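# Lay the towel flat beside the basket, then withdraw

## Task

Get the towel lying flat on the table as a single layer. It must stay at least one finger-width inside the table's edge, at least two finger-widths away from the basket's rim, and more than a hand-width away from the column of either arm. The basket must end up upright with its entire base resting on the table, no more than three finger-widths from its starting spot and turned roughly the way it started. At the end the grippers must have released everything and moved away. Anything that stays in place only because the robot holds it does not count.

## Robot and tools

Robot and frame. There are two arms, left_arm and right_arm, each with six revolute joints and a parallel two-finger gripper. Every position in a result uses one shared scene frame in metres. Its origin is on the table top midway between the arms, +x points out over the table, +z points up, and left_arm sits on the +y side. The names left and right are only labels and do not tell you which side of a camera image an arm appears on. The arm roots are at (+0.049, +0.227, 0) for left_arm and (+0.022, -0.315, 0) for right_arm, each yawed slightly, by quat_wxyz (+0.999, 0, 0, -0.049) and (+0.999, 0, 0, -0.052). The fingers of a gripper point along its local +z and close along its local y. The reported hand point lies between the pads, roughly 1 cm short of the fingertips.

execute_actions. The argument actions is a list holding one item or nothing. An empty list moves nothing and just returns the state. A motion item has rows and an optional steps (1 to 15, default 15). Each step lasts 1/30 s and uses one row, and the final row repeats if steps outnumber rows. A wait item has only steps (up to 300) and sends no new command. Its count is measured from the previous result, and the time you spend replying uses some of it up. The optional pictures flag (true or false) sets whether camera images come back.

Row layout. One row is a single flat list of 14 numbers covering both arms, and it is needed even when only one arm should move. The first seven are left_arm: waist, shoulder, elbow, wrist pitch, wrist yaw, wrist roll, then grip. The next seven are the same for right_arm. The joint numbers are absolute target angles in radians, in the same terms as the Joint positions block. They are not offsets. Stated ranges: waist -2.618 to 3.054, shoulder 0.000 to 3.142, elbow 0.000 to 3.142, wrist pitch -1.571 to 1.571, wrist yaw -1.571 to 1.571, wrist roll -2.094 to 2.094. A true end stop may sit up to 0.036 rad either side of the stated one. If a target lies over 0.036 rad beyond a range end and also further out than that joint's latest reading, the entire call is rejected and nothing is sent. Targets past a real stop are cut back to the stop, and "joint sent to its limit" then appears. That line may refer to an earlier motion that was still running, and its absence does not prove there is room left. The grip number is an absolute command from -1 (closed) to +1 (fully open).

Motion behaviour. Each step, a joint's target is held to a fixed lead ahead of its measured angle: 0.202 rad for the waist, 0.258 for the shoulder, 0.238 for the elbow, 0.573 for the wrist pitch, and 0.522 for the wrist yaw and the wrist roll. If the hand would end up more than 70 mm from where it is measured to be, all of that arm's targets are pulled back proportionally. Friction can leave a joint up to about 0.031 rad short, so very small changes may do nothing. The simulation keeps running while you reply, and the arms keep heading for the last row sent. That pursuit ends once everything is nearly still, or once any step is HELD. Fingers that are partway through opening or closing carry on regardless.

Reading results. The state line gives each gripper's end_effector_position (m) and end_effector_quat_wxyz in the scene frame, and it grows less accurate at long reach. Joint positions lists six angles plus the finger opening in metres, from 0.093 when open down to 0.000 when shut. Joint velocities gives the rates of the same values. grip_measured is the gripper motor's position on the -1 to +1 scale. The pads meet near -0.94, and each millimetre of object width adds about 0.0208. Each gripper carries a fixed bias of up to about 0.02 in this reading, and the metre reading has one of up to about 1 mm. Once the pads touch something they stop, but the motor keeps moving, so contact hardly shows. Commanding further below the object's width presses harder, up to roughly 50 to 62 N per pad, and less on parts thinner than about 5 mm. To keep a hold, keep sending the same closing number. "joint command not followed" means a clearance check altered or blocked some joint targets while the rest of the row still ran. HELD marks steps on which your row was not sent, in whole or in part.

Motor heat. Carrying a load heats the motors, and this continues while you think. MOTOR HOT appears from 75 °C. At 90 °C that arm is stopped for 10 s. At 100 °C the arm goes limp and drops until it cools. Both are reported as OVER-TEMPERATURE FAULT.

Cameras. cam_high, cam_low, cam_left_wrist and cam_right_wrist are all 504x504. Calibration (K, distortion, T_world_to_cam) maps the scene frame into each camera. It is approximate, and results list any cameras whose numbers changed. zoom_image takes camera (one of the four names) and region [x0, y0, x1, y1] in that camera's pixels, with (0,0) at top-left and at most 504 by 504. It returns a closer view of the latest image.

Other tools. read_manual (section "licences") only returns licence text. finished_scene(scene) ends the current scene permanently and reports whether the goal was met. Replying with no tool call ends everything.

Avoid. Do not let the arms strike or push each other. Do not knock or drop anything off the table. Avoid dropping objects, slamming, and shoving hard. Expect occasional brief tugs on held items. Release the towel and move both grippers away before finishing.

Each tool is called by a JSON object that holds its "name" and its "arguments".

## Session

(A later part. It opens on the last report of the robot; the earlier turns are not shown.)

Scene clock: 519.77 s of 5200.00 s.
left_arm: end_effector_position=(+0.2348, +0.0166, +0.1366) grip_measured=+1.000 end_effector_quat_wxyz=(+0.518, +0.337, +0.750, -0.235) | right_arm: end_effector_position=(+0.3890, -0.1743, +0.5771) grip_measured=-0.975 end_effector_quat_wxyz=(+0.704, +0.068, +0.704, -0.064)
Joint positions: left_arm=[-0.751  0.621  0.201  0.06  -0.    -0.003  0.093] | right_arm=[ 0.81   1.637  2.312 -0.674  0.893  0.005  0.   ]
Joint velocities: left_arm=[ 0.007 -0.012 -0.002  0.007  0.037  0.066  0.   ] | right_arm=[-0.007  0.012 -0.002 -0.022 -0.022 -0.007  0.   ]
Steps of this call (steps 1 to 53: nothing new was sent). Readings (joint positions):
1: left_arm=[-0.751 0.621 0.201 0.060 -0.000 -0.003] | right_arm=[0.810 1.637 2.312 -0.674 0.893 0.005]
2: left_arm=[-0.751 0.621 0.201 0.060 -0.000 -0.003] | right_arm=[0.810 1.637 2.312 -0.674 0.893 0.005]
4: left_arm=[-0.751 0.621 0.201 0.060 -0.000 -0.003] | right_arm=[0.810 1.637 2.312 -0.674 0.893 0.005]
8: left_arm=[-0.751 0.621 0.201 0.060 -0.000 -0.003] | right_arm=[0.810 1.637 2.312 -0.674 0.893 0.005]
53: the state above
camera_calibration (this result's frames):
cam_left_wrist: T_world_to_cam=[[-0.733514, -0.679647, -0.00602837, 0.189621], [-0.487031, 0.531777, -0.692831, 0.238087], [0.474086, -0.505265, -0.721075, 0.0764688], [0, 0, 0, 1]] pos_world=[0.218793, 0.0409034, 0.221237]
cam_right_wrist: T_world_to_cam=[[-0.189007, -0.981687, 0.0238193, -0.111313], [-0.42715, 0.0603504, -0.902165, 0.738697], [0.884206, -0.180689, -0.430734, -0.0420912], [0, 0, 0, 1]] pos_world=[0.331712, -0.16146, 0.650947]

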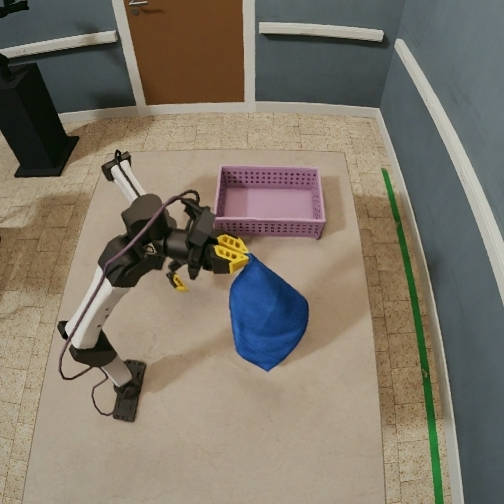

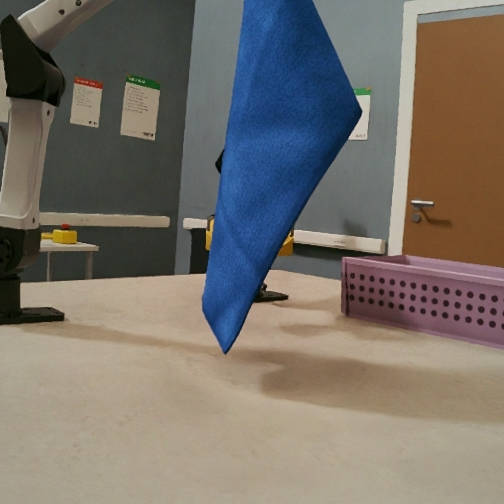

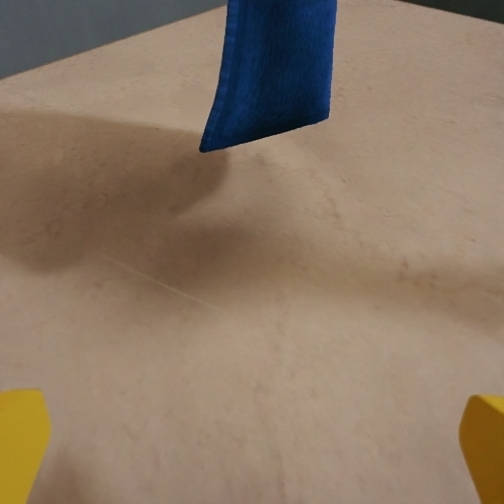

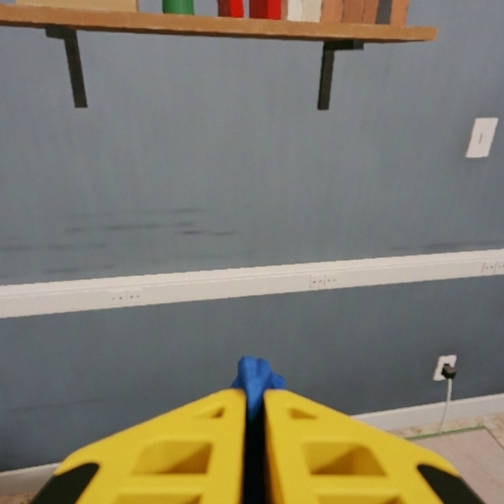

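{"name": "execute_actions", "arguments": {"actions": [{"rows": [[-0.76,0.595,0.18,0.07,0,0,1.0,0.795,1.627,2.335,-0.64,0.87,0,-1],[-0.76,0.595,0.18,0.07,0,0,1.0,0.79,1.627,2.335,-0.64,0.85,0,-1],[-0.76,0.595,0.18,0.07,0,0,1.0,0.785,1.627,2.335,-0.64,0.83,0,-1],[-0.76,0.595,0.18,0.07,0,0,1.0,0.78,1.627,2.335,-0.64,0.81,0,-1],[-0.76,0.595,0.18,0.07,0,0,1.0,0.775,1.627,2.335,-0.64,0.79,0,-1],[-0.76,0.595,0.18,0.07,0,0,1.0,0.77,1.627,2.335,-0.64,0.77,0,-1],[-0.76,0.595,0.18,0.07,0,0,1.0,0.765,1.627,2.335,-0.64,0.75,0,-1],[-0.76,0.595,0.18,0.07,0,0,1.0,0.76,1.627,2.335,-0.64,0.73,0,-1],[-0.76,0.595,0.18,0.07,0,0,1.0,0.755,1.627,2.335,-0.64,0.71,0,-1],[-0.76,0.595,0.18,0.07,0,0,1.0,0.75,1.627,2.335,-0.64,0.69,0,-1],[-0.76,0.595,0.18,0.07,0,0,1.0,0.745,1.627,2.335,-0.64,0.67,0,-1],[-0.76,0.595,0.18,0.07,0,0,1.0,0.74,1.627,2.335,-0.64,0.65,0,-1],[-0.76,0.595,0.18,0.07,0,0,1.0,0.735,1.627,2.335,-0.64,0.63,0,-1],[-0.76,0.595,0.18,0.07,0,0,1.0,0.73,1.627,2.335,-0.64,0.61,0,-1],[-0.76,0.595,0.18,0.07,0,0,1.0,0.725,1.627,2.335,-0.64,0.59,0,-1]], "steps": 15}], "pictures": false}}

{"name": "execute_actions", "arguments": {"actions": [{"rows": [[-0.76,0.595,0.18,0.07,0,0,1.0,0.72,1.627,2.335,-0.64,0.57,0,-1],[-0.76,0.595,0.18,0.07,0,0,1.0,0.715,1.627,2.335,-0.64,0.55,0,-1],[-0.76,0.595,0.18,0.07,0,0,1.0,0.71,1.627,2.335,-0.64,0.53,0,-1],[-0.76,0.595,0.18,0.07,0,0,1.0,0.705,1.627,2.335,-0.64,0.51,0,-1],[-0.76,0.595,0.18,0.07,0,0,1.0,0.70,1.627,2.335,-0.64,0.49,0,-1],[-0.76,0.595,0.18,0.07,0,0,1.0,0.695,1.627,2.335,-0.64,0.47,0,-1],[-0.76,0.595,0.18,0.07,0,0,1.0,0.69,1.627,2.335,-0.64,0.45,0,-1],[-0.76,0.595,0.18,0.07,0,0,1.0,0.685,1.627,2.335,-0.64,0.43,0,-1],[-0.76,0.595,0.18,0.07,0,0,1.0,0.68,1.627,2.335,-0.64,0.41,0,-1],[-0.76,0.595,0.18,0.07,0,0,1.0,0.675,1.627,2.335,-0.64,0.39,0,-1],[-0.76,0.595,0.18,0.07,0,0,1.0,0.67,1.627,2.335,-0.64,0.37,0,-1],[-0.76,0.595,0.18,0.07,0,0,1.0,0.665,1.627,2.335,-0.64,0.35,0,-1],[-0.76,0.595,0.18,0.07,0,0,1.0,0.66,1.627,2.335,-0.64,0.33,0,-1],[-0.76,0.595,0.18,0.07,0,0,1.0,0.655,1.627,2.335,-0.64,0.31,0,-1],[-0.76,0.595,0.18,0.07,0,0,1.0,0.65,1.627,2.335,-0.64,0.29,0,-1]], "steps": 15}], "pictures": false}}

{"name": "execute_actions", "arguments": {"actions": [{"rows": [[-0.76,0.595,0.18,0.07,0,0,1.0,0.645,1.627,2.335,-0.64,0.27,0,-1],[-0.76,0.595,0.18,0.07,0,0,1.0,0.64,1.627,2.335,-0.64,0.25,0,-1],[-0.76,0.595,0.18,0.07,0,0,1.0,0.635,1.627,2.335,-0.64,0.23,0,-1],[-0.76,0.595,0.18,0.07,0,0,1.0,0.63,1.627,2.335,-0.64,0.21,0,-1],[-0.76,0.595,0.18,0.07,0,0,1.0,0.625,1.627,2.335,-0.64,0.19,0,-1],[-0.76,0.595,0.18,0.07,0,0,1.0,0.62,1.627,2.335,-0.64,0.17,0,-1],[-0.76,0.595,0.18,0.07,0,0,1.0,0.615,1.627,2.335,-0.64,0.15,0,-1],[-0.76,0.595,0.18,0.07,0,0,1.0,0.61,1.627,2.335,-0.64,0.13,0,-1],[-0.76,0.595,0.18,0.07,0,0,1.0,0.605,1.627,2.335,-0.64,0.11,0,-1],[-0.76,0.595,0.18,0.07,0,0,1.0,0.60,1.627,2.335,-0.64,0.09,0,-1],[-0.76,0.595,0.18,0.07,0,0,1.0,0.597,1.627,2.335,-0.64,0.07,0,-1],[-0.76,0.595,0.18,0.07,0,0,1.0,0.594,1.627,2.335,-0.64,0.05,0,-1],[-0.76,0.595,0.18,0.07,0,0,1.0,0.592,1.627,2.335,-0.64,0.03,0,-1],[-0.76,0.595,0.18,0.07,0,0,1.0,0.59,1.627,2.335,-0.64,0.015,0,-1],[-0.76,0.595,0.18,0.07,0,0,1.0,0.59,1.627,2.335,-0.64,0.0,0,-1]], "steps": 15}], "pictures": false}}

{"name": "execute_actions", "arguments": {"actions": [{"steps": 90}]}}

Scene clock: 544.43 s of 5200.00 s.
left_arm: end_effector_position=(+0.2348, +0.0166, +0.1366) grip_measured=+1.000 end_effector_quat_wxyz=(+0.518, +0.337, +0.750, -0.235) | right_arm: end_effector_position=(+0.4027, -0.1630, +0.5771) grip_measured=-0.975 end_effector_quat_wxyz=(+0.707, +0.015, +0.707, -0.012)
Joint positions: left_arm=[-0.751  0.621  0.201  0.06  -0.    -0.003  0.093] | right_arm=[ 0.744  1.637  2.312 -0.674  0.677  0.005  0.   ]
Joint velocities: left_arm=[-0.007  0.002 -0.007 -0.037  0.022 -0.066  0.   ] | right_arm=[-0.134 -0.012  0.002 -0.007 -0.535 -0.037  0.   ]
Steps of this call (steps 1 to 725: nothing new was sent; steps 726 to 740: all 15 steps of this action). Readings (joint positions):
726: left_arm=[-0.751 0.621 0.201 0.060 -0.000 -0.003] | right_arm=[0.809 1.637 2.312 -0.674 0.890 0.005]
727: left_arm=[-0.751 0.621 0.201 0.060 -0.000 -0.003] | right_arm=[0.808 1.637 2.312 -0.674 0.884 0.005]
729: left_arm=[-0.751 0.621 0.201 0.060 -0.000 -0.003] | right_arm=[0.800 1.637 2.312 -0.674 0.864 0.005]
733: left_arm=[-0.751 0.621 0.201 0.060 -0.000 -0.003] | right_arm=[0.779 1.637 2.312 -0.674 0.806 0.005]
740: the state above

Scene clock: 544.93 s of 5200.00 s.
left_arm: end_effector_position=(+0.2349, +0.0166, +0.1367) grip_measured=+1.000 end_effector_quat_wxyz=(+0.518, +0.337, +0.750, -0.235) | right_arm: end_effector_position=(+0.4112, -0.1420, +0.5771) grip_measured=-0.975 end_effector_quat_wxyz=(+0.704, -0.063, +0.704, +0.067)
Joint positions: left_arm=[-0.751  0.621  0.201  0.06  -0.    -0.003  0.093] | right_arm=[ 0.669  1.637  2.312 -0.674  0.38   0.005  0.   ]
Joint velocities: left_arm=[-0.002  0.017 -0.012  0.007  0.066  0.007  0.   ] | right_arm=[-0.149 -0.002  0.012 -0.037 -0.579 -0.051  0.   ]
Steps of this call (steps 1 to 15: all 15 steps of this action). Readings (joint positions):
1: left_arm=[-0.751 0.621 0.201 0.060 -0.000 -0.003] | right_arm=[0.739 1.637 2.312 -0.674 0.658 0.005]
2: left_arm=[-0.751 0.621 0.201 0.060 -0.000 -0.003] | right_arm=[0.734 1.637 2.312 -0.674 0.639 0.005]
4: left_arm=[-0.751 0.621 0.201 0.060 -0.000 -0.003] | right_arm=[0.724 1.637 2.312 -0.674 0.599 0.005]
8: left_arm=[-0.751 0.621 0.201 0.060 -0.000 -0.003] | right_arm=[0.704 1.637 2.312 -0.674 0.520 0.005]
15: the state above

Scene clock: 545.43 s of 5200.00 s.
left_arm: end_effector_position=(+0.2349, +0.0166, +0.1367) grip_measured=+1.000 end_effector_quat_wxyz=(+0.518, +0.337, +0.750, -0.235) | right_arm: end_effector_position=(+0.4088, -0.1204, +0.5771) grip_measured=-0.975 end_effector_quat_wxyz=(+0.692, -0.144, +0.692, +0.147)
Joint positions: left_arm=[-0.751  0.621  0.201  0.06  -0.    -0.003  0.093] | right_arm=[ 0.602  1.637  2.312 -0.674  0.083  0.005  0.   ]
Joint velocities: left_arm=[ 0.012 -0.002 -0.007 -0.007 -0.066  0.007  0.   ] | right_arm=[-0.046 -0.017  0.002  0.081 -0.432 -0.051  0.   ]
Steps of this call (steps 1 to 15: all 15 steps of this action). Readings (joint positions):
1: left_arm=[-0.751 0.621 0.201 0.060 -0.000 -0.003] | right_arm=[0.664 1.637 2.312 -0.674 0.360 0.005]
2: left_arm=[-0.751 0.621 0.201 0.060 -0.000 -0.003] | right_arm=[0.659 1.637 2.312 -0.674 0.340 0.005]
4: left_arm=[-0.751 0.621 0.201 0.060 -0.000 -0.003] | right_arm=[0.649 1.637 2.312 -0.674 0.299 0.005]
8: left_arm=[-0.751 0.621 0.201 0.060 -0.000 -0.003] | right_arm=[0.629 1.637 2.312 -0.674 0.220 0.005]
15: the state above

Scene clock: 548.43 s of 5200.00 s.
left_arm: end_effector_position=(+0.2349, +0.0166, +0.1367) grip_measured=+1.000 end_effector_quat_wxyz=(+0.518, +0.337, +0.750, -0.235) | right_arm: end_effector_position=(+0.4034, -0.1093, +0.5771) grip_measured=-0.975 end_effector_quat_wxyz=(+0.686, -0.170, +0.686, +0.173)
Joint positions: left_arm=[-0.751  0.621  0.201  0.06  -0.    -0.003  0.093] | right_arm=[ 0.601  1.637  2.312 -0.674  0.007  0.005  0.   ]
Joint velocities: left_arm=[ 0.002  0.007  0.007 -0.037  0.007 -0.037  0.   ] | right_arm=[-0.002  0.002  0.002 -0.066 -0.007 -0.007  0.   ]
Steps of this call (steps 1 to 30: the robot went on to your last target; steps 31 to 90: nothing new was sent). Readings (joint positions):
1: left_arm=[-0.751 0.621 0.201 0.060 -0.000 -0.003] | right_arm=[0.601 1.637 2.312 -0.674 0.068 0.005]
2: left_arm=[-0.751 0.621 0.201 0.060 -0.000 -0.003] | right_arm=[0.601 1.637 2.312 -0.674 0.056 0.005]
4: left_arm=[-0.751 0.621 0.201 0.060 -0.000 -0.003] | right_arm=[0.601 1.637 2.312 -0.674 0.038 0.005]
8: left_arm=[-0.751 0.621 0.201 0.060 -0.000 -0.003] | right_arm=[0.601 1.637 2.312 -0.674 0.019 0.005]
90: the state above
All arms were judged still, so your last target was given up. Only a new action makes them travel on or press farther. Fingers that are still opening or closing keep moving.
camera_calibration (this result's frames):
cam_left_wrist: T_world_to_cam=[[-0.733513, -0.679649, -0.0060189, 0.189619], [-0.486856, 0.531579, -0.693106, 0.23817], [0.474268, -0.505471, -0.720811, 0.0764333], [0, 0, 0, 1]] pos_world=[0.218793, 0.0409032, 0.221312]
cam_right_wrist: T_world_to_cam=[[0.467746, -0.883515, 0.0247975, -0.299522], [-0.369932, -0.221174, -0.902348, 0.687254], [0.802723, 0.412897, -0.430294, 0.0544459], [0, 0, 0, 1]] pos_world=[0.350632, -0.13511, 0.650997]

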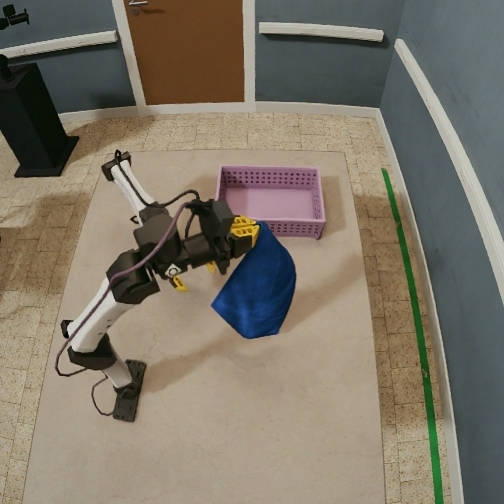

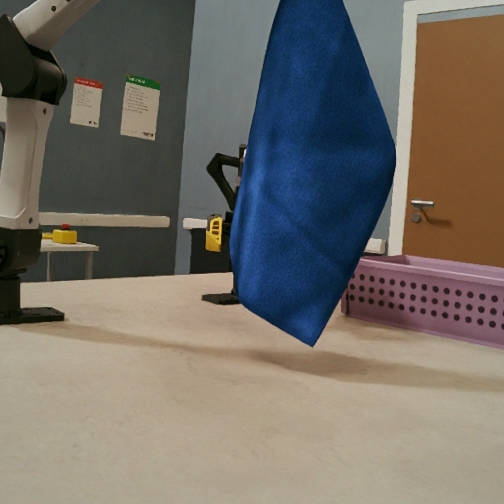

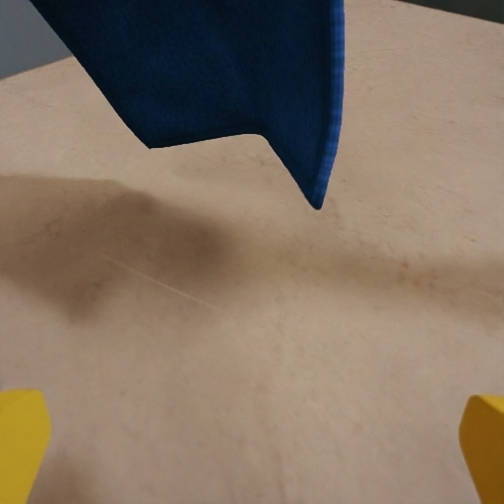

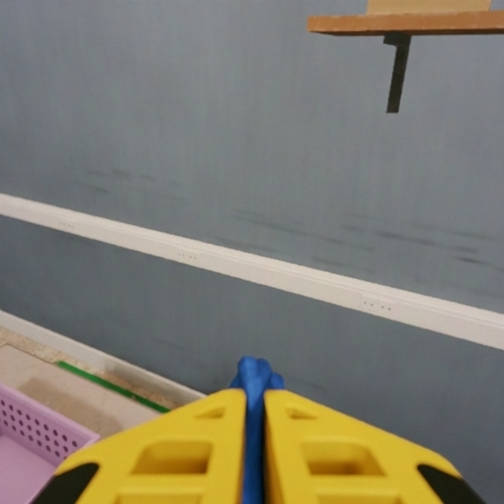

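{"name": "execute_actions", "arguments": {"actions": [{"rows": [[-0.765,0.64,0.215,0.10,0,0,1.0,0.59,1.627,2.335,-0.64,0.0,0,-1],[-0.77,0.67,0.225,0.13,0,0,1.0,0.59,1.627,2.335,-0.64,0.0,0,-1],[-0.775,0.70,0.235,0.155,0,0,1.0,0.59,1.627,2.335,-0.64,0.0,0,-1],[-0.78,0.73,0.245,0.18,0,0,1.0,0.59,1.627,2.335,-0.64,0.0,0,-1],[-0.785,0.76,0.255,0.205,0,0,1.0,0.59,1.627,2.335,-0.64,0.0,0,-1],[-0.79,0.79,0.265,0.23,0,0,1.0,0.59,1.627,2.335,-0.64,0.0,0,-1],[-0.795,0.82,0.275,0.255,0,0,1.0,0.59,1.627,2.335,-0.64,0.0,0,-1],[-0.80,0.85,0.285,0.28,0,0,1.0,0.59,1.627,2.335,-0.64,0.0,0,-1],[-0.805,0.88,0.295,0.30,0,0,1.0,0.59,1.627,2.335,-0.64,0.0,0,-1],[-0.81,0.91,0.305,0.32,0,0,1.0,0.59,1.627,2.335,-0.64,0.0,0,-1],[-0.813,0.94,0.315,0.34,0,0,1.0,0.59,1.627,2.335,-0.64,0.0,0,-1],[-0.813,0.97,0.327,0.355,0,0,1.0,0.59,1.627,2.335,-0.64,0.0,0,-1],[-0.813,1.00,0.338,0.365,0,0,1.0,0.59,1.627,2.335,-0.64,0.0,0,-1],[-0.813,1.03,0.35,0.37,0,0,1.0,0.59,1.627,2.335,-0.64,0.0,0,-1],[-0.813,1.055,0.36,0.372,0,0,1.0,0.59,1.627,2.335,-0.64,0.0,0,-1]], "steps": 15}], "pictures": false}}

{"name": "execute_actions", "arguments": {"actions": [{"steps": 20}]}}

Scene clock: 563.83 s of 5200.00 s.
left_arm: end_effector_position=(+0.2551, -0.0325, +0.1430) grip_measured=+1.000 end_effector_quat_wxyz=(+0.512, +0.357, +0.741, -0.248) | right_arm: end_effector_position=(+0.4034, -0.1093, +0.5771) grip_measured=-0.975 end_effector_quat_wxyz=(+0.686, -0.170, +0.686, +0.173)
Joint positions: left_arm=[-0.803  0.99   0.317  0.312 -0.    -0.003  0.093] | right_arm=[ 0.601  1.637  2.312 -0.674  0.007  0.005  0.   ]
Joint velocities: left_arm=[-0.002  0.833  0.33   0.374  0.022 -0.007  0.   ] | right_arm=[-0.012 -0.002 -0.012  0.037 -0.051  0.037  0.   ]
Steps of this call (steps 1 to 447: nothing new was sent; steps 448 to 462: all 15 steps of this action). Readings (joint positions):
448: left_arm=[-0.752 0.621 0.201 0.063 -0.000 -0.003] | right_arm=[0.601 1.637 2.312 -0.674 0.007 0.005]
449: left_arm=[-0.754 0.625 0.201 0.072 -0.000 -0.003] | right_arm=[0.601 1.637 2.312 -0.674 0.007 0.005]
451: left_arm=[-0.762 0.660 0.205 0.105 -0.000 -0.003] | right_arm=[0.601 1.637 2.312 -0.674 0.007 0.005]
455: left_arm=[-0.782 0.782 0.239 0.178 -0.000 -0.003] | right_arm=[0.601 1.637 2.312 -0.674 0.007 0.005]
462: the state above

Scene clock: 564.50 s of 5200.00 s.
left_arm: end_effector_position=(+0.2604, -0.0392, +0.1466) grip_measured=+1.000 end_effector_quat_wxyz=(+0.519, +0.354, +0.736, -0.252) | right_arm: end_effector_position=(+0.4034, -0.1093, +0.5771) grip_measured=-0.975 end_effector_quat_wxyz=(+0.686, -0.170, +0.686, +0.173)
Joint positions: left_arm=[-0.803  1.036  0.333  0.361 -0.    -0.003  0.093] | right_arm=[ 0.601  1.637  2.312 -0.674  0.007  0.005  0.   ]
Joint velocities: left_arm=[ 0.002 -0.012 -0.002  0.007 -0.007  0.007  0.   ] | right_arm=[ 0.002  0.017  0.002 -0.022  0.007 -0.007  0.   ]
Steps of this call (steps 1 to 20: the robot went on to your last target). Readings (joint positions):
1: left_arm=[-0.803 1.013 0.326 0.324 -0.000 -0.003] | right_arm=[0.601 1.637 2.312 -0.674 0.007 0.005]
2: left_arm=[-0.803 1.028 0.331 0.332 -0.000 -0.003] | right_arm=[0.601 1.637 2.312 -0.674 0.007 0.005]
4: left_arm=[-0.803 1.036 0.333 0.341 -0.000 -0.003] | right_arm=[0.601 1.637 2.312 -0.674 0.007 0.005]
8: left_arm=[-0.803 1.036 0.333 0.354 -0.000 -0.003] | right_arm=[0.601 1.637 2.312 -0.674 0.007 0.005]
20: the state above
camera_calibration (this result's frames):
cam_left_wrist: T_world_to_cam=[[-0.767952, -0.640484, -0.00558246, 0.180931], [-0.450799, 0.546667, -0.705645, 0.280141], [0.455006, -0.539385, -0.708544, 0.0451762], [0, 0, 0, 1]] pos_world=[0.244678, -0.0128928, 0.230699]
cam_right_wrist: T_world_to_cam=[[0.467746, -0.883515, 0.0247975, -0.299522], [-0.369932, -0.221174, -0.902348, 0.687254], [0.802723, 0.412897, -0.430294, 0.0544459], [0, 0, 0, 1]] pos_world=[0.350632, -0.13511, 0.650997]

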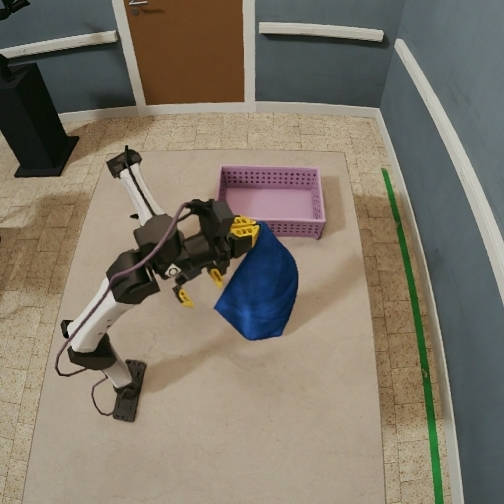

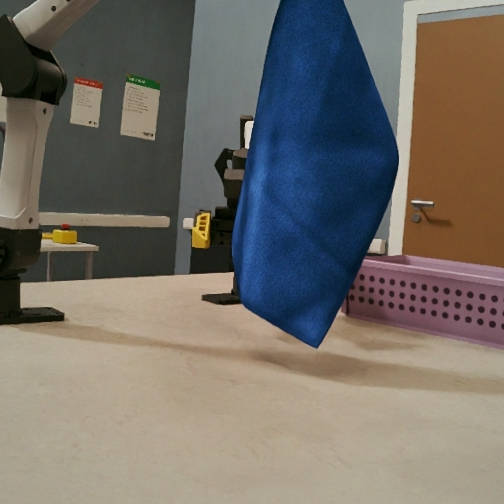

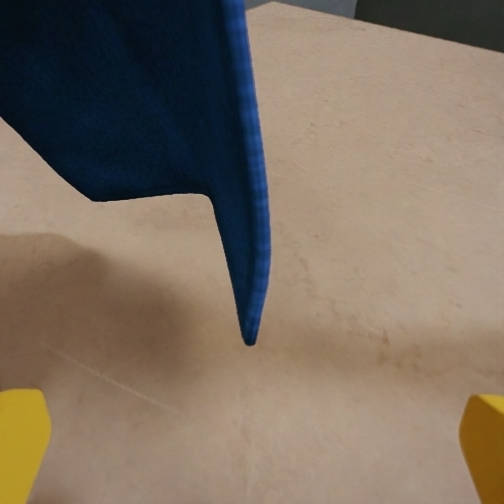

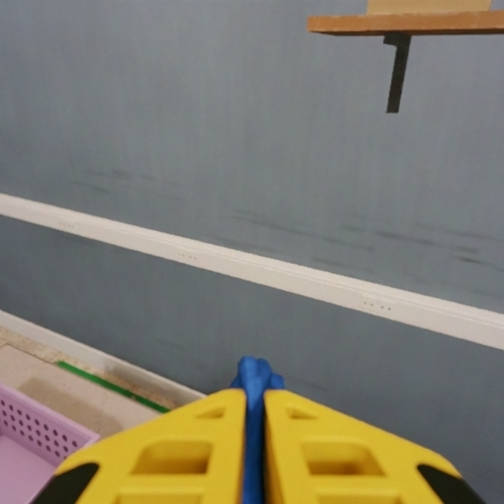

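{"name": "execute_actions", "arguments": {"actions": [{"rows": [[-0.813,1.08,0.368,0.40,0,0,1.0,0.59,1.627,2.335,-0.64,0.0,0,-1],[-0.813,1.11,0.377,0.43,0,0,1.0,0.59,1.627,2.335,-0.64,0.0,0,-1],[-0.813,1.14,0.386,0.455,0,0,1.0,0.59,1.627,2.335,-0.64,0.0,0,-1],[-0.813,1.17,0.395,0.48,0,0,1.0,0.59,1.627,2.335,-0.64,0.0,0,-1],[-0.813,1.20,0.404,0.505,0,0,1.0,0.59,1.627,2.335,-0.64,0.0,0,-1],[-0.813,1.23,0.413,0.53,0,0,1.0,0.59,1.627,2.335,-0.64,0.0,0,-1],[-0.813,1.26,0.422,0.55,0,0,1.0,0.59,1.627,2.335,-0.64,0.0,0,-1],[-0.813,1.29,0.431,0.57,0,0,1.0,0.59,1.627,2.335,-0.64,0.0,0,-1],[-0.813,1.32,0.44,0.59,0,0,1.0,0.59,1.627,2.335,-0.64,0.0,0,-1],[-0.813,1.35,0.45,0.61,0,0,1.0,0.59,1.627,2.335,-0.64,0.0,0,-1],[-0.813,1.38,0.46,0.625,0,0,1.0,0.59,1.627,2.335,-0.64,0.0,0,-1],[-0.813,1.41,0.47,0.64,0,0,1.0,0.59,1.627,2.335,-0.64,0.0,0,-1],[-0.813,1.44,0.48,0.65,0,0,1.0,0.59,1.627,2.335,-0.64,0.0,0,-1],[-0.813,1.47,0.49,0.655,0,0,1.0,0.59,1.627,2.335,-0.64,0.0,0,-1],[-0.813,1.49,0.50,0.658,0,0,1.0,0.59,1.627,2.335,-0.64,0.0,0,-1]], "steps": 15}], "pictures": false}}

{"name": "execute_actions", "arguments": {"actions": [{"steps": 20}]}}

Scene clock: 576.50 s of 5200.00 s.
left_arm: end_effector_position=(+0.2957, -0.0838, +0.1187) grip_measured=+1.000 end_effector_quat_wxyz=(+0.508, +0.358, +0.744, -0.247) | right_arm: end_effector_position=(+0.4034, -0.1093, +0.5771) grip_measured=-0.975 end_effector_quat_wxyz=(+0.686, -0.170, +0.686, +0.173)
Joint positions: left_arm=[-0.803  1.429  0.457  0.602 -0.    -0.003  0.093] | right_arm=[ 0.601  1.637  2.312 -0.674  0.007  0.005  0.   ]
Joint velocities: left_arm=[-0.012  0.789  0.271  0.33  -0.022 -0.007  0.   ] | right_arm=[ 0.002  0.002  0.007 -0.022  0.007 -0.022  0.   ]
Steps of this call (steps 1 to 15: the robot went on to your last target; steps 16 to 345: nothing new was sent; steps 346 to 360: all 15 steps of this action). Readings (joint positions):
346: left_arm=[-0.803 1.040 0.333 0.366 -0.000 -0.003] | right_arm=[0.601 1.637 2.312 -0.674 0.007 0.005]
347: left_arm=[-0.803 1.051 0.335 0.376 -0.000 -0.003] | right_arm=[0.601 1.637 2.312 -0.674 0.007 0.005]
349: left_arm=[-0.803 1.097 0.351 0.406 -0.000 -0.003] | right_arm=[0.601 1.637 2.312 -0.674 0.007 0.005]
353: left_arm=[-0.803 1.220 0.390 0.482 -0.000 -0.003] | right_arm=[0.601 1.637 2.312 -0.674 0.007 0.005]
360: the state above

Scene clock: 577.17 s of 5200.00 s.
left_arm: end_effector_position=(+0.3002, -0.0895, +0.1166) grip_measured=+1.000 end_effector_quat_wxyz=(+0.513, +0.356, +0.740, -0.249) | right_arm: end_effector_position=(+0.4034, -0.1093, +0.5771) grip_measured=-0.975 end_effector_quat_wxyz=(+0.686, -0.170, +0.686, +0.173)
Joint positions: left_arm=[-0.803  1.475  0.47   0.647 -0.    -0.003  0.093] | right_arm=[ 0.601  1.637  2.312 -0.674  0.007  0.005  0.   ]
Joint velocities: left_arm=[ 0.007  0.002 -0.002 -0.022  0.037 -0.051  0.   ] | right_arm=[-0.012  0.007 -0.007  0.081 -0.037 -0.007  0.   ]
Steps of this call (steps 1 to 20: the robot went on to your last target). Readings (joint positions):
1: left_arm=[-0.803 1.452 0.465 0.610 -0.000 -0.003] | right_arm=[0.601 1.637 2.312 -0.674 0.007 0.005]
2: left_arm=[-0.803 1.466 0.469 0.616 -0.000 -0.003] | right_arm=[0.601 1.637 2.312 -0.674 0.007 0.005]
4: left_arm=[-0.803 1.475 0.470 0.622 -0.000 -0.003] | right_arm=[0.601 1.637 2.312 -0.674 0.007 0.005]
8: left_arm=[-0.803 1.475 0.470 0.637 -0.000 -0.003] | right_arm=[0.601 1.637 2.312 -0.674 0.007 0.005]
20: the state above
camera_calibration (this result's frames):
cam_left_wrist: T_world_to_cam=[[-0.768009, -0.640411, -0.00598102, 0.179234], [-0.457765, 0.555456, -0.694204, 0.306003], [0.447898, -0.530417, -0.719753, -0.0171112], [0, 0, 0, 1]] pos_world=[0.285395, -0.0642639, 0.201185]
cam_right_wrist: T_world_to_cam=[[0.467746, -0.883515, 0.0247975, -0.299522], [-0.369932, -0.221174, -0.902348, 0.687254], [0.802723, 0.412897, -0.430294, 0.0544459], [0, 0, 0, 1]] pos_world=[0.350632, -0.13511, 0.650997]

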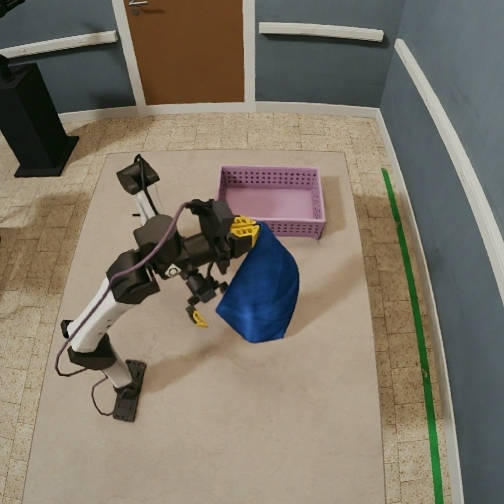

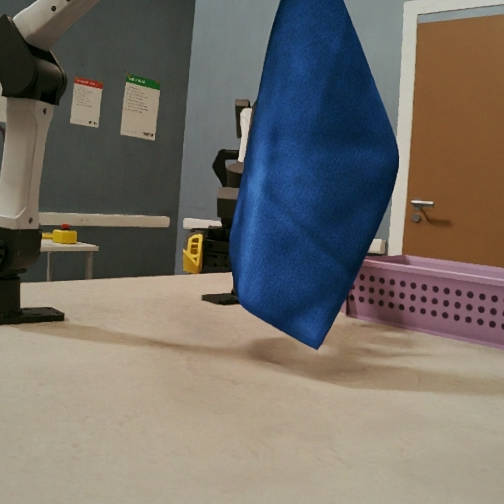

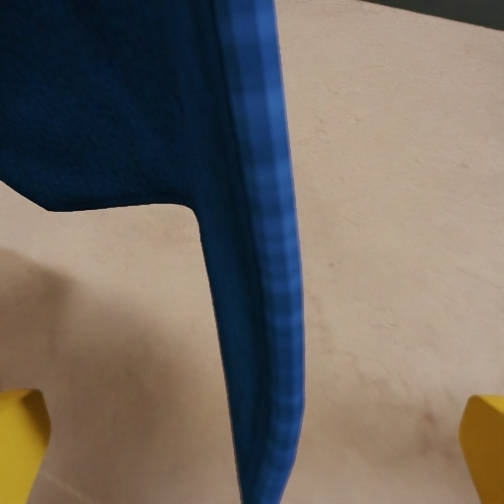

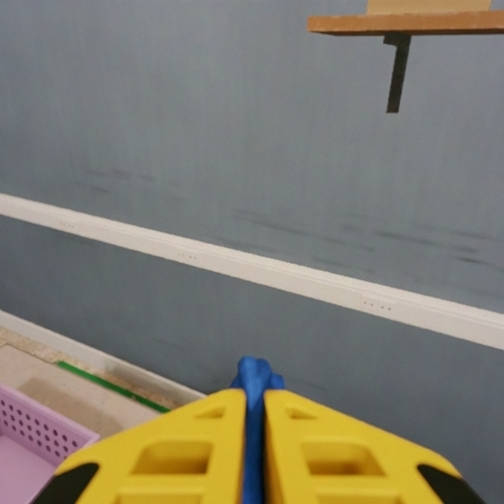

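{"name": "execute_actions", "arguments": {"actions": [{"rows": [[-0.813,1.50,0.505,0.67,0,0,0.9,0.59,1.627,2.335,-0.64,0.0,0,-1],[-0.813,1.51,0.51,0.68,0,0,0.8,0.59,1.627,2.335,-0.64,0.0,0,-1],[-0.813,1.52,0.515,0.69,0,0,0.7,0.59,1.627,2.335,-0.64,0.0,0,-1],[-0.813,1.53,0.52,0.70,0,0,0.6,0.59,1.627,2.335,-0.64,0.0,0,-1],[-0.813,1.54,0.52,0.703,0,0,0.5,0.59,1.627,2.335,-0.64,0.0,0,-1],[-0.813,1.547,0.52,0.703,0,0,0.4,0.59,1.627,2.335,-0.64,0.0,0,-1],[-0.813,1.547,0.52,0.703,0,0,0.3,0.59,1.627,2.335,-0.64,0.0,0,-1],[-0.813,1.547,0.52,0.703,0,0,0.2,0.59,1.627,2.335,-0.64,0.0,0,-1],[-0.813,1.547,0.52,0.703,0,0,0.1,0.59,1.627,2.335,-0.64,0.0,0,-1],[-0.813,1.547,0.52,0.703,0,0,0.0,0.59,1.627,2.335,-0.64,0.0,0,-1],[-0.813,1.547,0.52,0.703,0,0,-0.1,0.59,1.627,2.335,-0.64,0.0,0,-1],[-0.813,1.547,0.52,0.703,0,0,-0.2,0.59,1.627,2.335,-0.64,0.0,0,-1],[-0.813,1.547,0.52,0.703,0,0,-0.3,0.59,1.627,2.335,-0.64,0.0,0,-1],[-0.813,1.547,0.52,0.703,0,0,-0.4,0.59,1.627,2.335,-0.64,0.0,0,-1],[-0.813,1.547,0.52,0.703,0,0,-0.5,0.59,1.627,2.335,-0.64,0.0,0,-1]], "steps": 15}], "pictures": false}}

{"name": "execute_actions", "arguments": {"actions": [{"rows": [[-0.813,1.547,0.52,0.703,0,0,-0.55,0.59,1.627,2.335,-0.64,0.0,0,-1],[-0.813,1.547,0.52,0.703,0,0,-0.6,0.59,1.627,2.335,-0.64,0.0,0,-1],[-0.813,1.547,0.52,0.703,0,0,-0.65,0.59,1.627,2.335,-0.64,0.0,0,-1],[-0.813,1.547,0.52,0.703,0,0,-0.7,0.59,1.627,2.335,-0.64,0.0,0,-1],[-0.813,1.547,0.52,0.703,0,0,-0.75,0.59,1.627,2.335,-0.64,0.0,0,-1],[-0.813,1.547,0.52,0.703,0,0,-0.8,0.59,1.627,2.335,-0.64,0.0,0,-1],[-0.813,1.547,0.52,0.703,0,0,-0.84,0.59,1.627,2.335,-0.64,0.0,0,-1],[-0.813,1.547,0.52,0.703,0,0,-0.88,0.59,1.627,2.335,-0.64,0.0,0,-1],[-0.813,1.547,0.52,0.703,0,0,-0.92,0.59,1.627,2.335,-0.64,0.0,0,-1],[-0.813,1.547,0.52,0.703,0,0,-0.96,0.59,1.627,2.335,-0.64,0.0,0,-1],[-0.813,1.547,0.52,0.703,0,0,-1,0.59,1.627,2.335,-0.64,0.0,0,-1]], "steps": 15}]}}

Scene clock: 588.83 s of 5200.00 s.
left_arm: end_effector_position=(+0.3064, -0.0973, +0.1162) grip_measured=-0.453 end_effector_quat_wxyz=(+0.518, +0.354, +0.736, -0.252) | right_arm: end_effector_position=(+0.4034, -0.1093, +0.5771) grip_measured=-0.975 end_effector_quat_wxyz=(+0.686, -0.170, +0.686, +0.173)
Joint positions: left_arm=[-0.803  1.526  0.493  0.69  -0.    -0.003  0.023] | right_arm=[ 0.601  1.637  2.312 -0.674  0.007  0.005  0.   ]
Joint velocities: left_arm=[-0.002  0.002 -0.007  0.037 -0.037  0.037 -0.093] | right_arm=[-0.012 -0.007 -0.002  0.051 -0.007 -0.051  0.   ]
Steps of this call (steps 1 to 15: the robot went on to your last target; steps 16 to 335: nothing new was sent; steps 336 to 350: all 15 steps of this action). Readings (joint positions):
336: left_arm=[-0.803 1.475 0.470 0.649 -0.000 -0.003] | right_arm=[0.601 1.637 2.312 -0.674 0.007 0.005]
337: left_arm=[-0.803 1.477 0.470 0.653 -0.000 -0.003] | right_arm=[0.601 1.637 2.312 -0.674 0.007 0.005]
339: left_arm=[-0.803 1.490 0.479 0.663 -0.000 -0.003] | right_arm=[0.601 1.637 2.312 -0.674 0.007 0.005]
343: left_arm=[-0.803 1.521 0.493 0.684 -0.000 -0.003] | right_arm=[0.601 1.637 2.312 -0.674 0.007 0.005]
350: the state above

Scene clock: 589.33 s of 5200.00 s.
left_arm: end_effector_position=(+0.3065, -0.0974, +0.1167) grip_measured=-0.979 end_effector_quat_wxyz=(+0.519, +0.354, +0.736, -0.252) | right_arm: end_effector_position=(+0.4034, -0.1093, +0.5771) grip_measured=-0.975 end_effector_quat_wxyz=(+0.686, -0.170, +0.686, +0.173)
Joint positions: left_arm=[-0.803  1.526  0.493  0.692 -0.    -0.003  0.   ] | right_arm=[ 0.601  1.637  2.312 -0.674  0.007  0.005  0.   ]
Joint velocities: left_arm=[-0.002  0.002  0.002  0.022  0.007  0.051  0.   ] | right_arm=[ 0.007 -0.002  0.007  0.066  0.051 -0.037  0.   ]
Steps of this call (steps 1 to 15: all 15 steps of this action). Readings (joint positions):
1: left_arm=[-0.803 1.526 0.493 0.690 -0.000 -0.003] | right_arm=[0.601 1.637 2.312 -0.674 0.007 0.005]
2: left_arm=[-0.803 1.526 0.493 0.691 -0.000 -0.003] | right_arm=[0.601 1.637 2.312 -0.674 0.007 0.005]
4: left_arm=[-0.803 1.526 0.493 0.692 -0.000 -0.003] | right_arm=[0.601 1.637 2.312 -0.674 0.007 0.005]
8: left_arm=[-0.803 1.526 0.493 0.692 -0.000 -0.003] | right_arm=[0.601 1.637 2.312 -0.674 0.007 0.005]
15: the state above
camera_calibration (this result's frames):
cam_left_wrist: T_world_to_cam=[[-0.767945, -0.640492, -0.00553491, 0.178905], [-0.449963, 0.545611, -0.706995, 0.311471], [0.455844, -0.540443, -0.707197, -0.028911], [0, 0, 0, 1]] pos_world=[0.290719, -0.0709798, 0.200753]
cam_right_wrist: T_world_to_cam=[[0.467746, -0.883515, 0.0247975, -0.299522], [-0.369932, -0.221174, -0.902348, 0.687254], [0.802723, 0.412897, -0.430294, 0.0544459], [0, 0, 0, 1]] pos_world=[0.350632, -0.13511, 0.650997]

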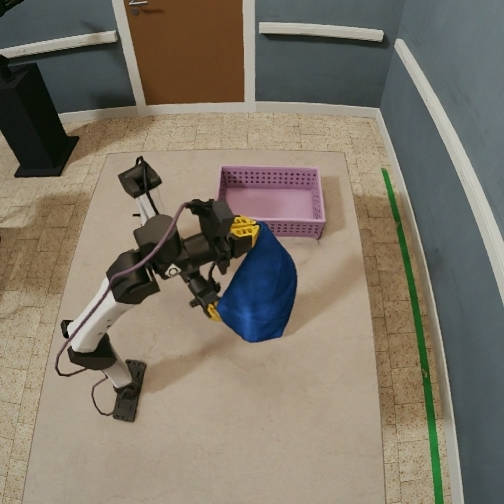

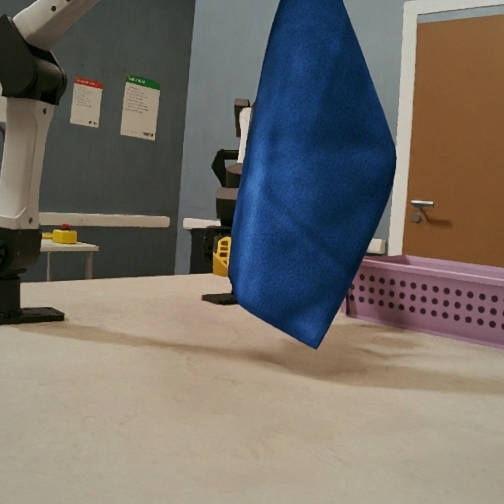

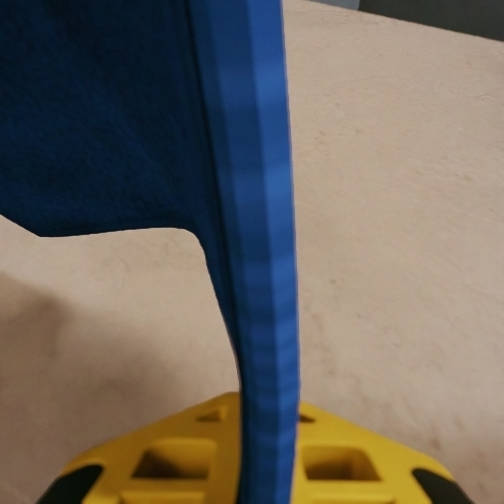

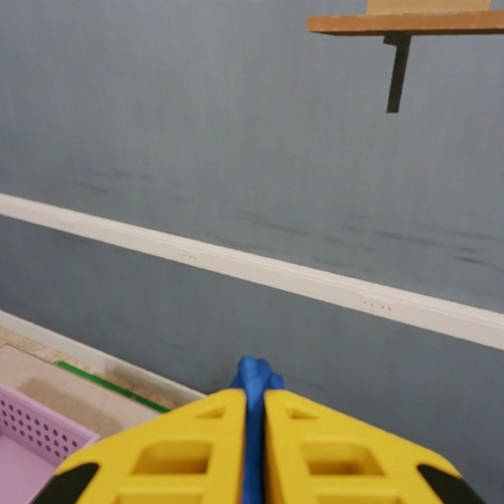

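{"name": "execute_actions", "arguments": {"actions": [{"rows": [[-0.7955,1.5015,0.5185,0.6405,0,0.0155,-1,0.577,1.615,2.281,-0.653,0,0,-1],[-0.791,1.483,0.537,0.591,0,0.031,-1,0.5645,1.603,2.262,-0.646,0,0,-1],[-0.7865,1.4645,0.5555,0.5415,0,0.0465,-1,0.552,1.591,2.243,-0.639,0,0,-1],[-0.782,1.446,0.574,0.492,0,0.062,-1,0.539,1.580,2.224,-0.632,0,0,-1],[-0.7775,1.4275,0.5925,0.4425,0,0.0775,-1,0.526,1.568,2.205,-0.625,0,0,-1],[-0.773,1.409,0.611,0.393,0,0.093,-1,0.5135,1.556,2.186,-0.618,0,0,-1],[-0.7685,1.3905,0.6295,0.3435,0,0.1085,-1,0.501,1.544,2.167,-0.611,0,0,-1],[-0.764,1.372,0.648,0.294,0,0.124,-1,0.488,1.532,2.148,-0.604,0,0,-1],[-0.7595,1.3535,0.6665,0.2445,0,0.1395,-1,0.475,1.520,2.129,-0.597,0,0,-1],[-0.755,1.335,0.685,0.195,0,0.155,-1,0.4625,1.5085,2.11,-0.59,0,0,-1]], "steps": 10}], "pictures": false}}

{"name": "execute_actions", "arguments": {"actions": [{"rows": [[-0.7505,1.3165,0.7035,0.1455,0,0.1705,-1,0.45,1.497,2.091,-0.583,0,0,-1],[-0.746,1.298,0.722,0.096,0,0.186,-1,0.437,1.485,2.072,-0.576,0,0,-1],[-0.7415,1.2795,0.7405,0.0465,0,0.2015,-1,0.424,1.473,2.053,-0.569,0,0,-1],[-0.737,1.261,0.759,-0.003,0,0.217,-1,0.4115,1.461,2.034,-0.562,0,0,-1],[-0.7325,1.2425,0.7775,-0.0525,0,0.2325,-1,0.399,1.449,2.015,-0.555,0,0,-1],[-0.728,1.224,0.796,-0.102,0,0.248,-1,0.386,1.437,1.996,-0.548,0,0,-1],[-0.7235,1.2055,0.8145,-0.1515,0,0.2635,-1,0.373,1.426,1.977,-0.541,0,0,-1],[-0.719,1.187,0.833,-0.201,0,0.279,-1,0.3605,1.414,1.958,-0.534,0,0,-1],[-0.7145,1.1685,0.8515,-0.2505,0,0.2945,-1,0.348,1.402,1.939,-0.527,0,0,-1],[-0.71,1.15,0.87,-0.30,0,0.31,-1,0.335,1.39,1.92,-0.52,0,0,-1]], "steps": 15}]}}

Scene clock: 633.87 s of 5200.00 s.
left_arm: end_effector_position=(+0.3178, -0.0904, +0.1560) grip_measured=-0.979 end_effector_quat_wxyz=(+0.517, +0.383, +0.735, -0.211) | right_arm: end_effector_position=(+0.4196, -0.1525, +0.5499) grip_measured=-0.975 end_effector_quat_wxyz=(+0.673, -0.138, +0.714, +0.133)
Joint positions: left_arm=[-0.772  1.389  0.626  0.379 -0.     0.093  0.   ] | right_arm=[ 0.493  1.564  2.156 -0.651  0.002  0.005  0.   ]
Joint velocities: left_arm=[ 0.125 -0.598  0.569 -1.165  0.022  0.33   0.   ] | right_arm=[-0.369 -0.3   -0.54   0.037 -0.037 -0.066  0.   ]
Steps of this call (steps 1 to 15: the robot went on to your last target; steps 16 to 860: nothing new was sent; then 15.53 s passed at rest; steps 861 to 870: all 10 steps of this action). Readings (joint positions):
861: left_arm=[-0.803 1.526 0.493 0.689 -0.000 -0.001] | right_arm=[0.599 1.637 2.312 -0.674 0.006 0.005]
862: left_arm=[-0.803 1.523 0.496 0.673 -0.000 0.004] | right_arm=[0.594 1.635 2.306 -0.671 0.005 0.005]
864: left_arm=[-0.800 1.503 0.512 0.613 -0.000 0.019] | right_arm=[0.575 1.622 2.275 -0.668 0.003 0.005]
868: left_arm=[-0.781 1.431 0.583 0.460 -0.000 0.066] | right_arm=[0.519 1.585 2.195 -0.658 0.002 0.005]
870: the state above

Scene clock: 634.37 s of 5200.00 s.
left_arm: end_effector_position=(+0.3079, -0.0476, +0.2193) grip_measured=-0.979 end_effector_quat_wxyz=(+0.486, +0.451, +0.736, -0.132) | right_arm: end_effector_position=(+0.4130, -0.2202, +0.5400) grip_measured=-0.975 end_effector_quat_wxyz=(+0.688, -0.083, +0.716, +0.083)
Joint positions: left_arm=[-0.718  1.159  0.852 -0.207 -0.     0.284  0.   ] | right_arm=[ 0.343  1.415  1.943 -0.568  0.002  0.005  0.   ]
Joint velocities: left_arm=[ 0.007  0.002 -0.012 -0.33   0.007  0.154  0.   ] | right_arm=[-0.012  0.002 -0.017  0.066  0.007  0.051  0.   ]
Steps of this call (steps 1 to 15: all 15 steps of this action). Readings (joint positions):
1: left_arm=[-0.767 1.369 0.647 0.337 -0.000 0.107] | right_arm=[0.480 1.552 2.137 -0.646 0.002 0.005]
2: left_arm=[-0.763 1.349 0.666 0.294 -0.000 0.121] | right_arm=[0.467 1.540 2.118 -0.640 0.002 0.005]
4: left_arm=[-0.753 1.311 0.705 0.204 -0.000 0.151] | right_arm=[0.441 1.515 2.081 -0.628 0.002 0.005]
8: left_arm=[-0.736 1.238 0.777 0.014 -0.000 0.211] | right_arm=[0.390 1.462 2.007 -0.599 0.002 0.005]
15: the state above
camera_calibration (this result's frames):
cam_left_wrist: T_world_to_cam=[[-0.77807, -0.573294, -0.256788, 0.273858], [-0.373298, 0.75075, -0.544998, 0.308084], [0.505228, -0.328189, -0.798146, 0.0847591], [0, 0, 0, 1]] pos_world=[0.285265, -0.0464759, 0.305879]
cam_right_wrist: T_world_to_cam=[[0.232029, -0.972388, 0.0249984, -0.323402], [-0.44903, -0.129873, -0.884028, 0.67564], [0.862864, 0.193895, -0.466766, 0.0231474], [0, 0, 0, 1]] pos_world=[0.358448, -0.231212, 0.616173]

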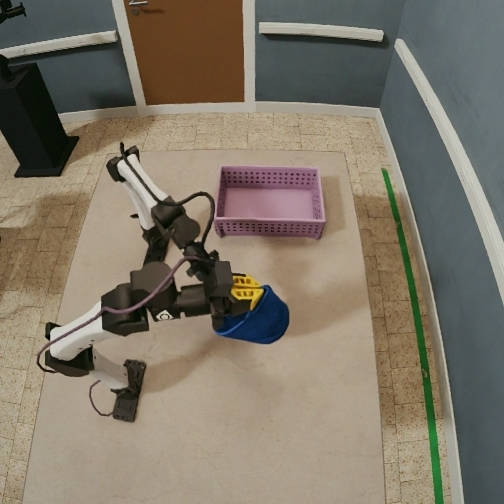

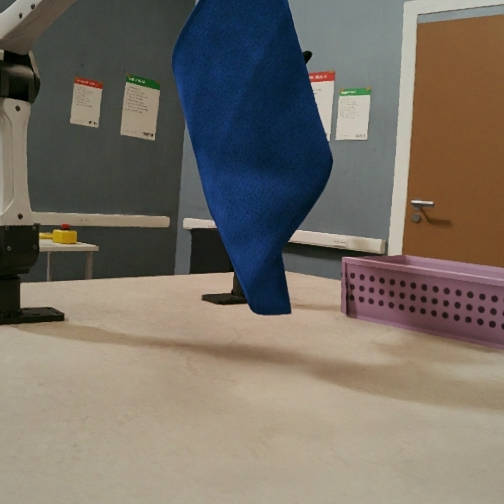

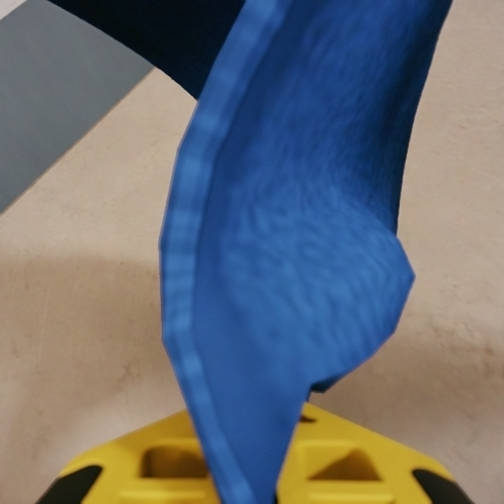

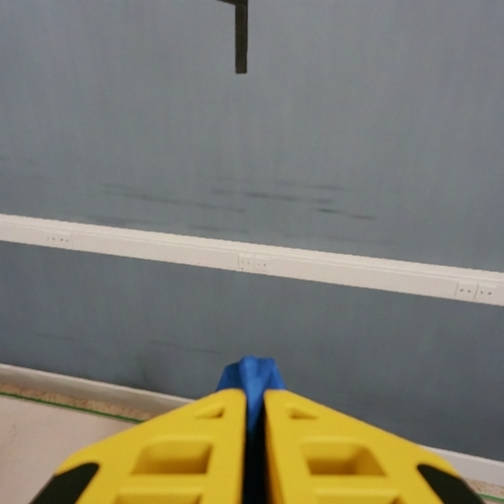

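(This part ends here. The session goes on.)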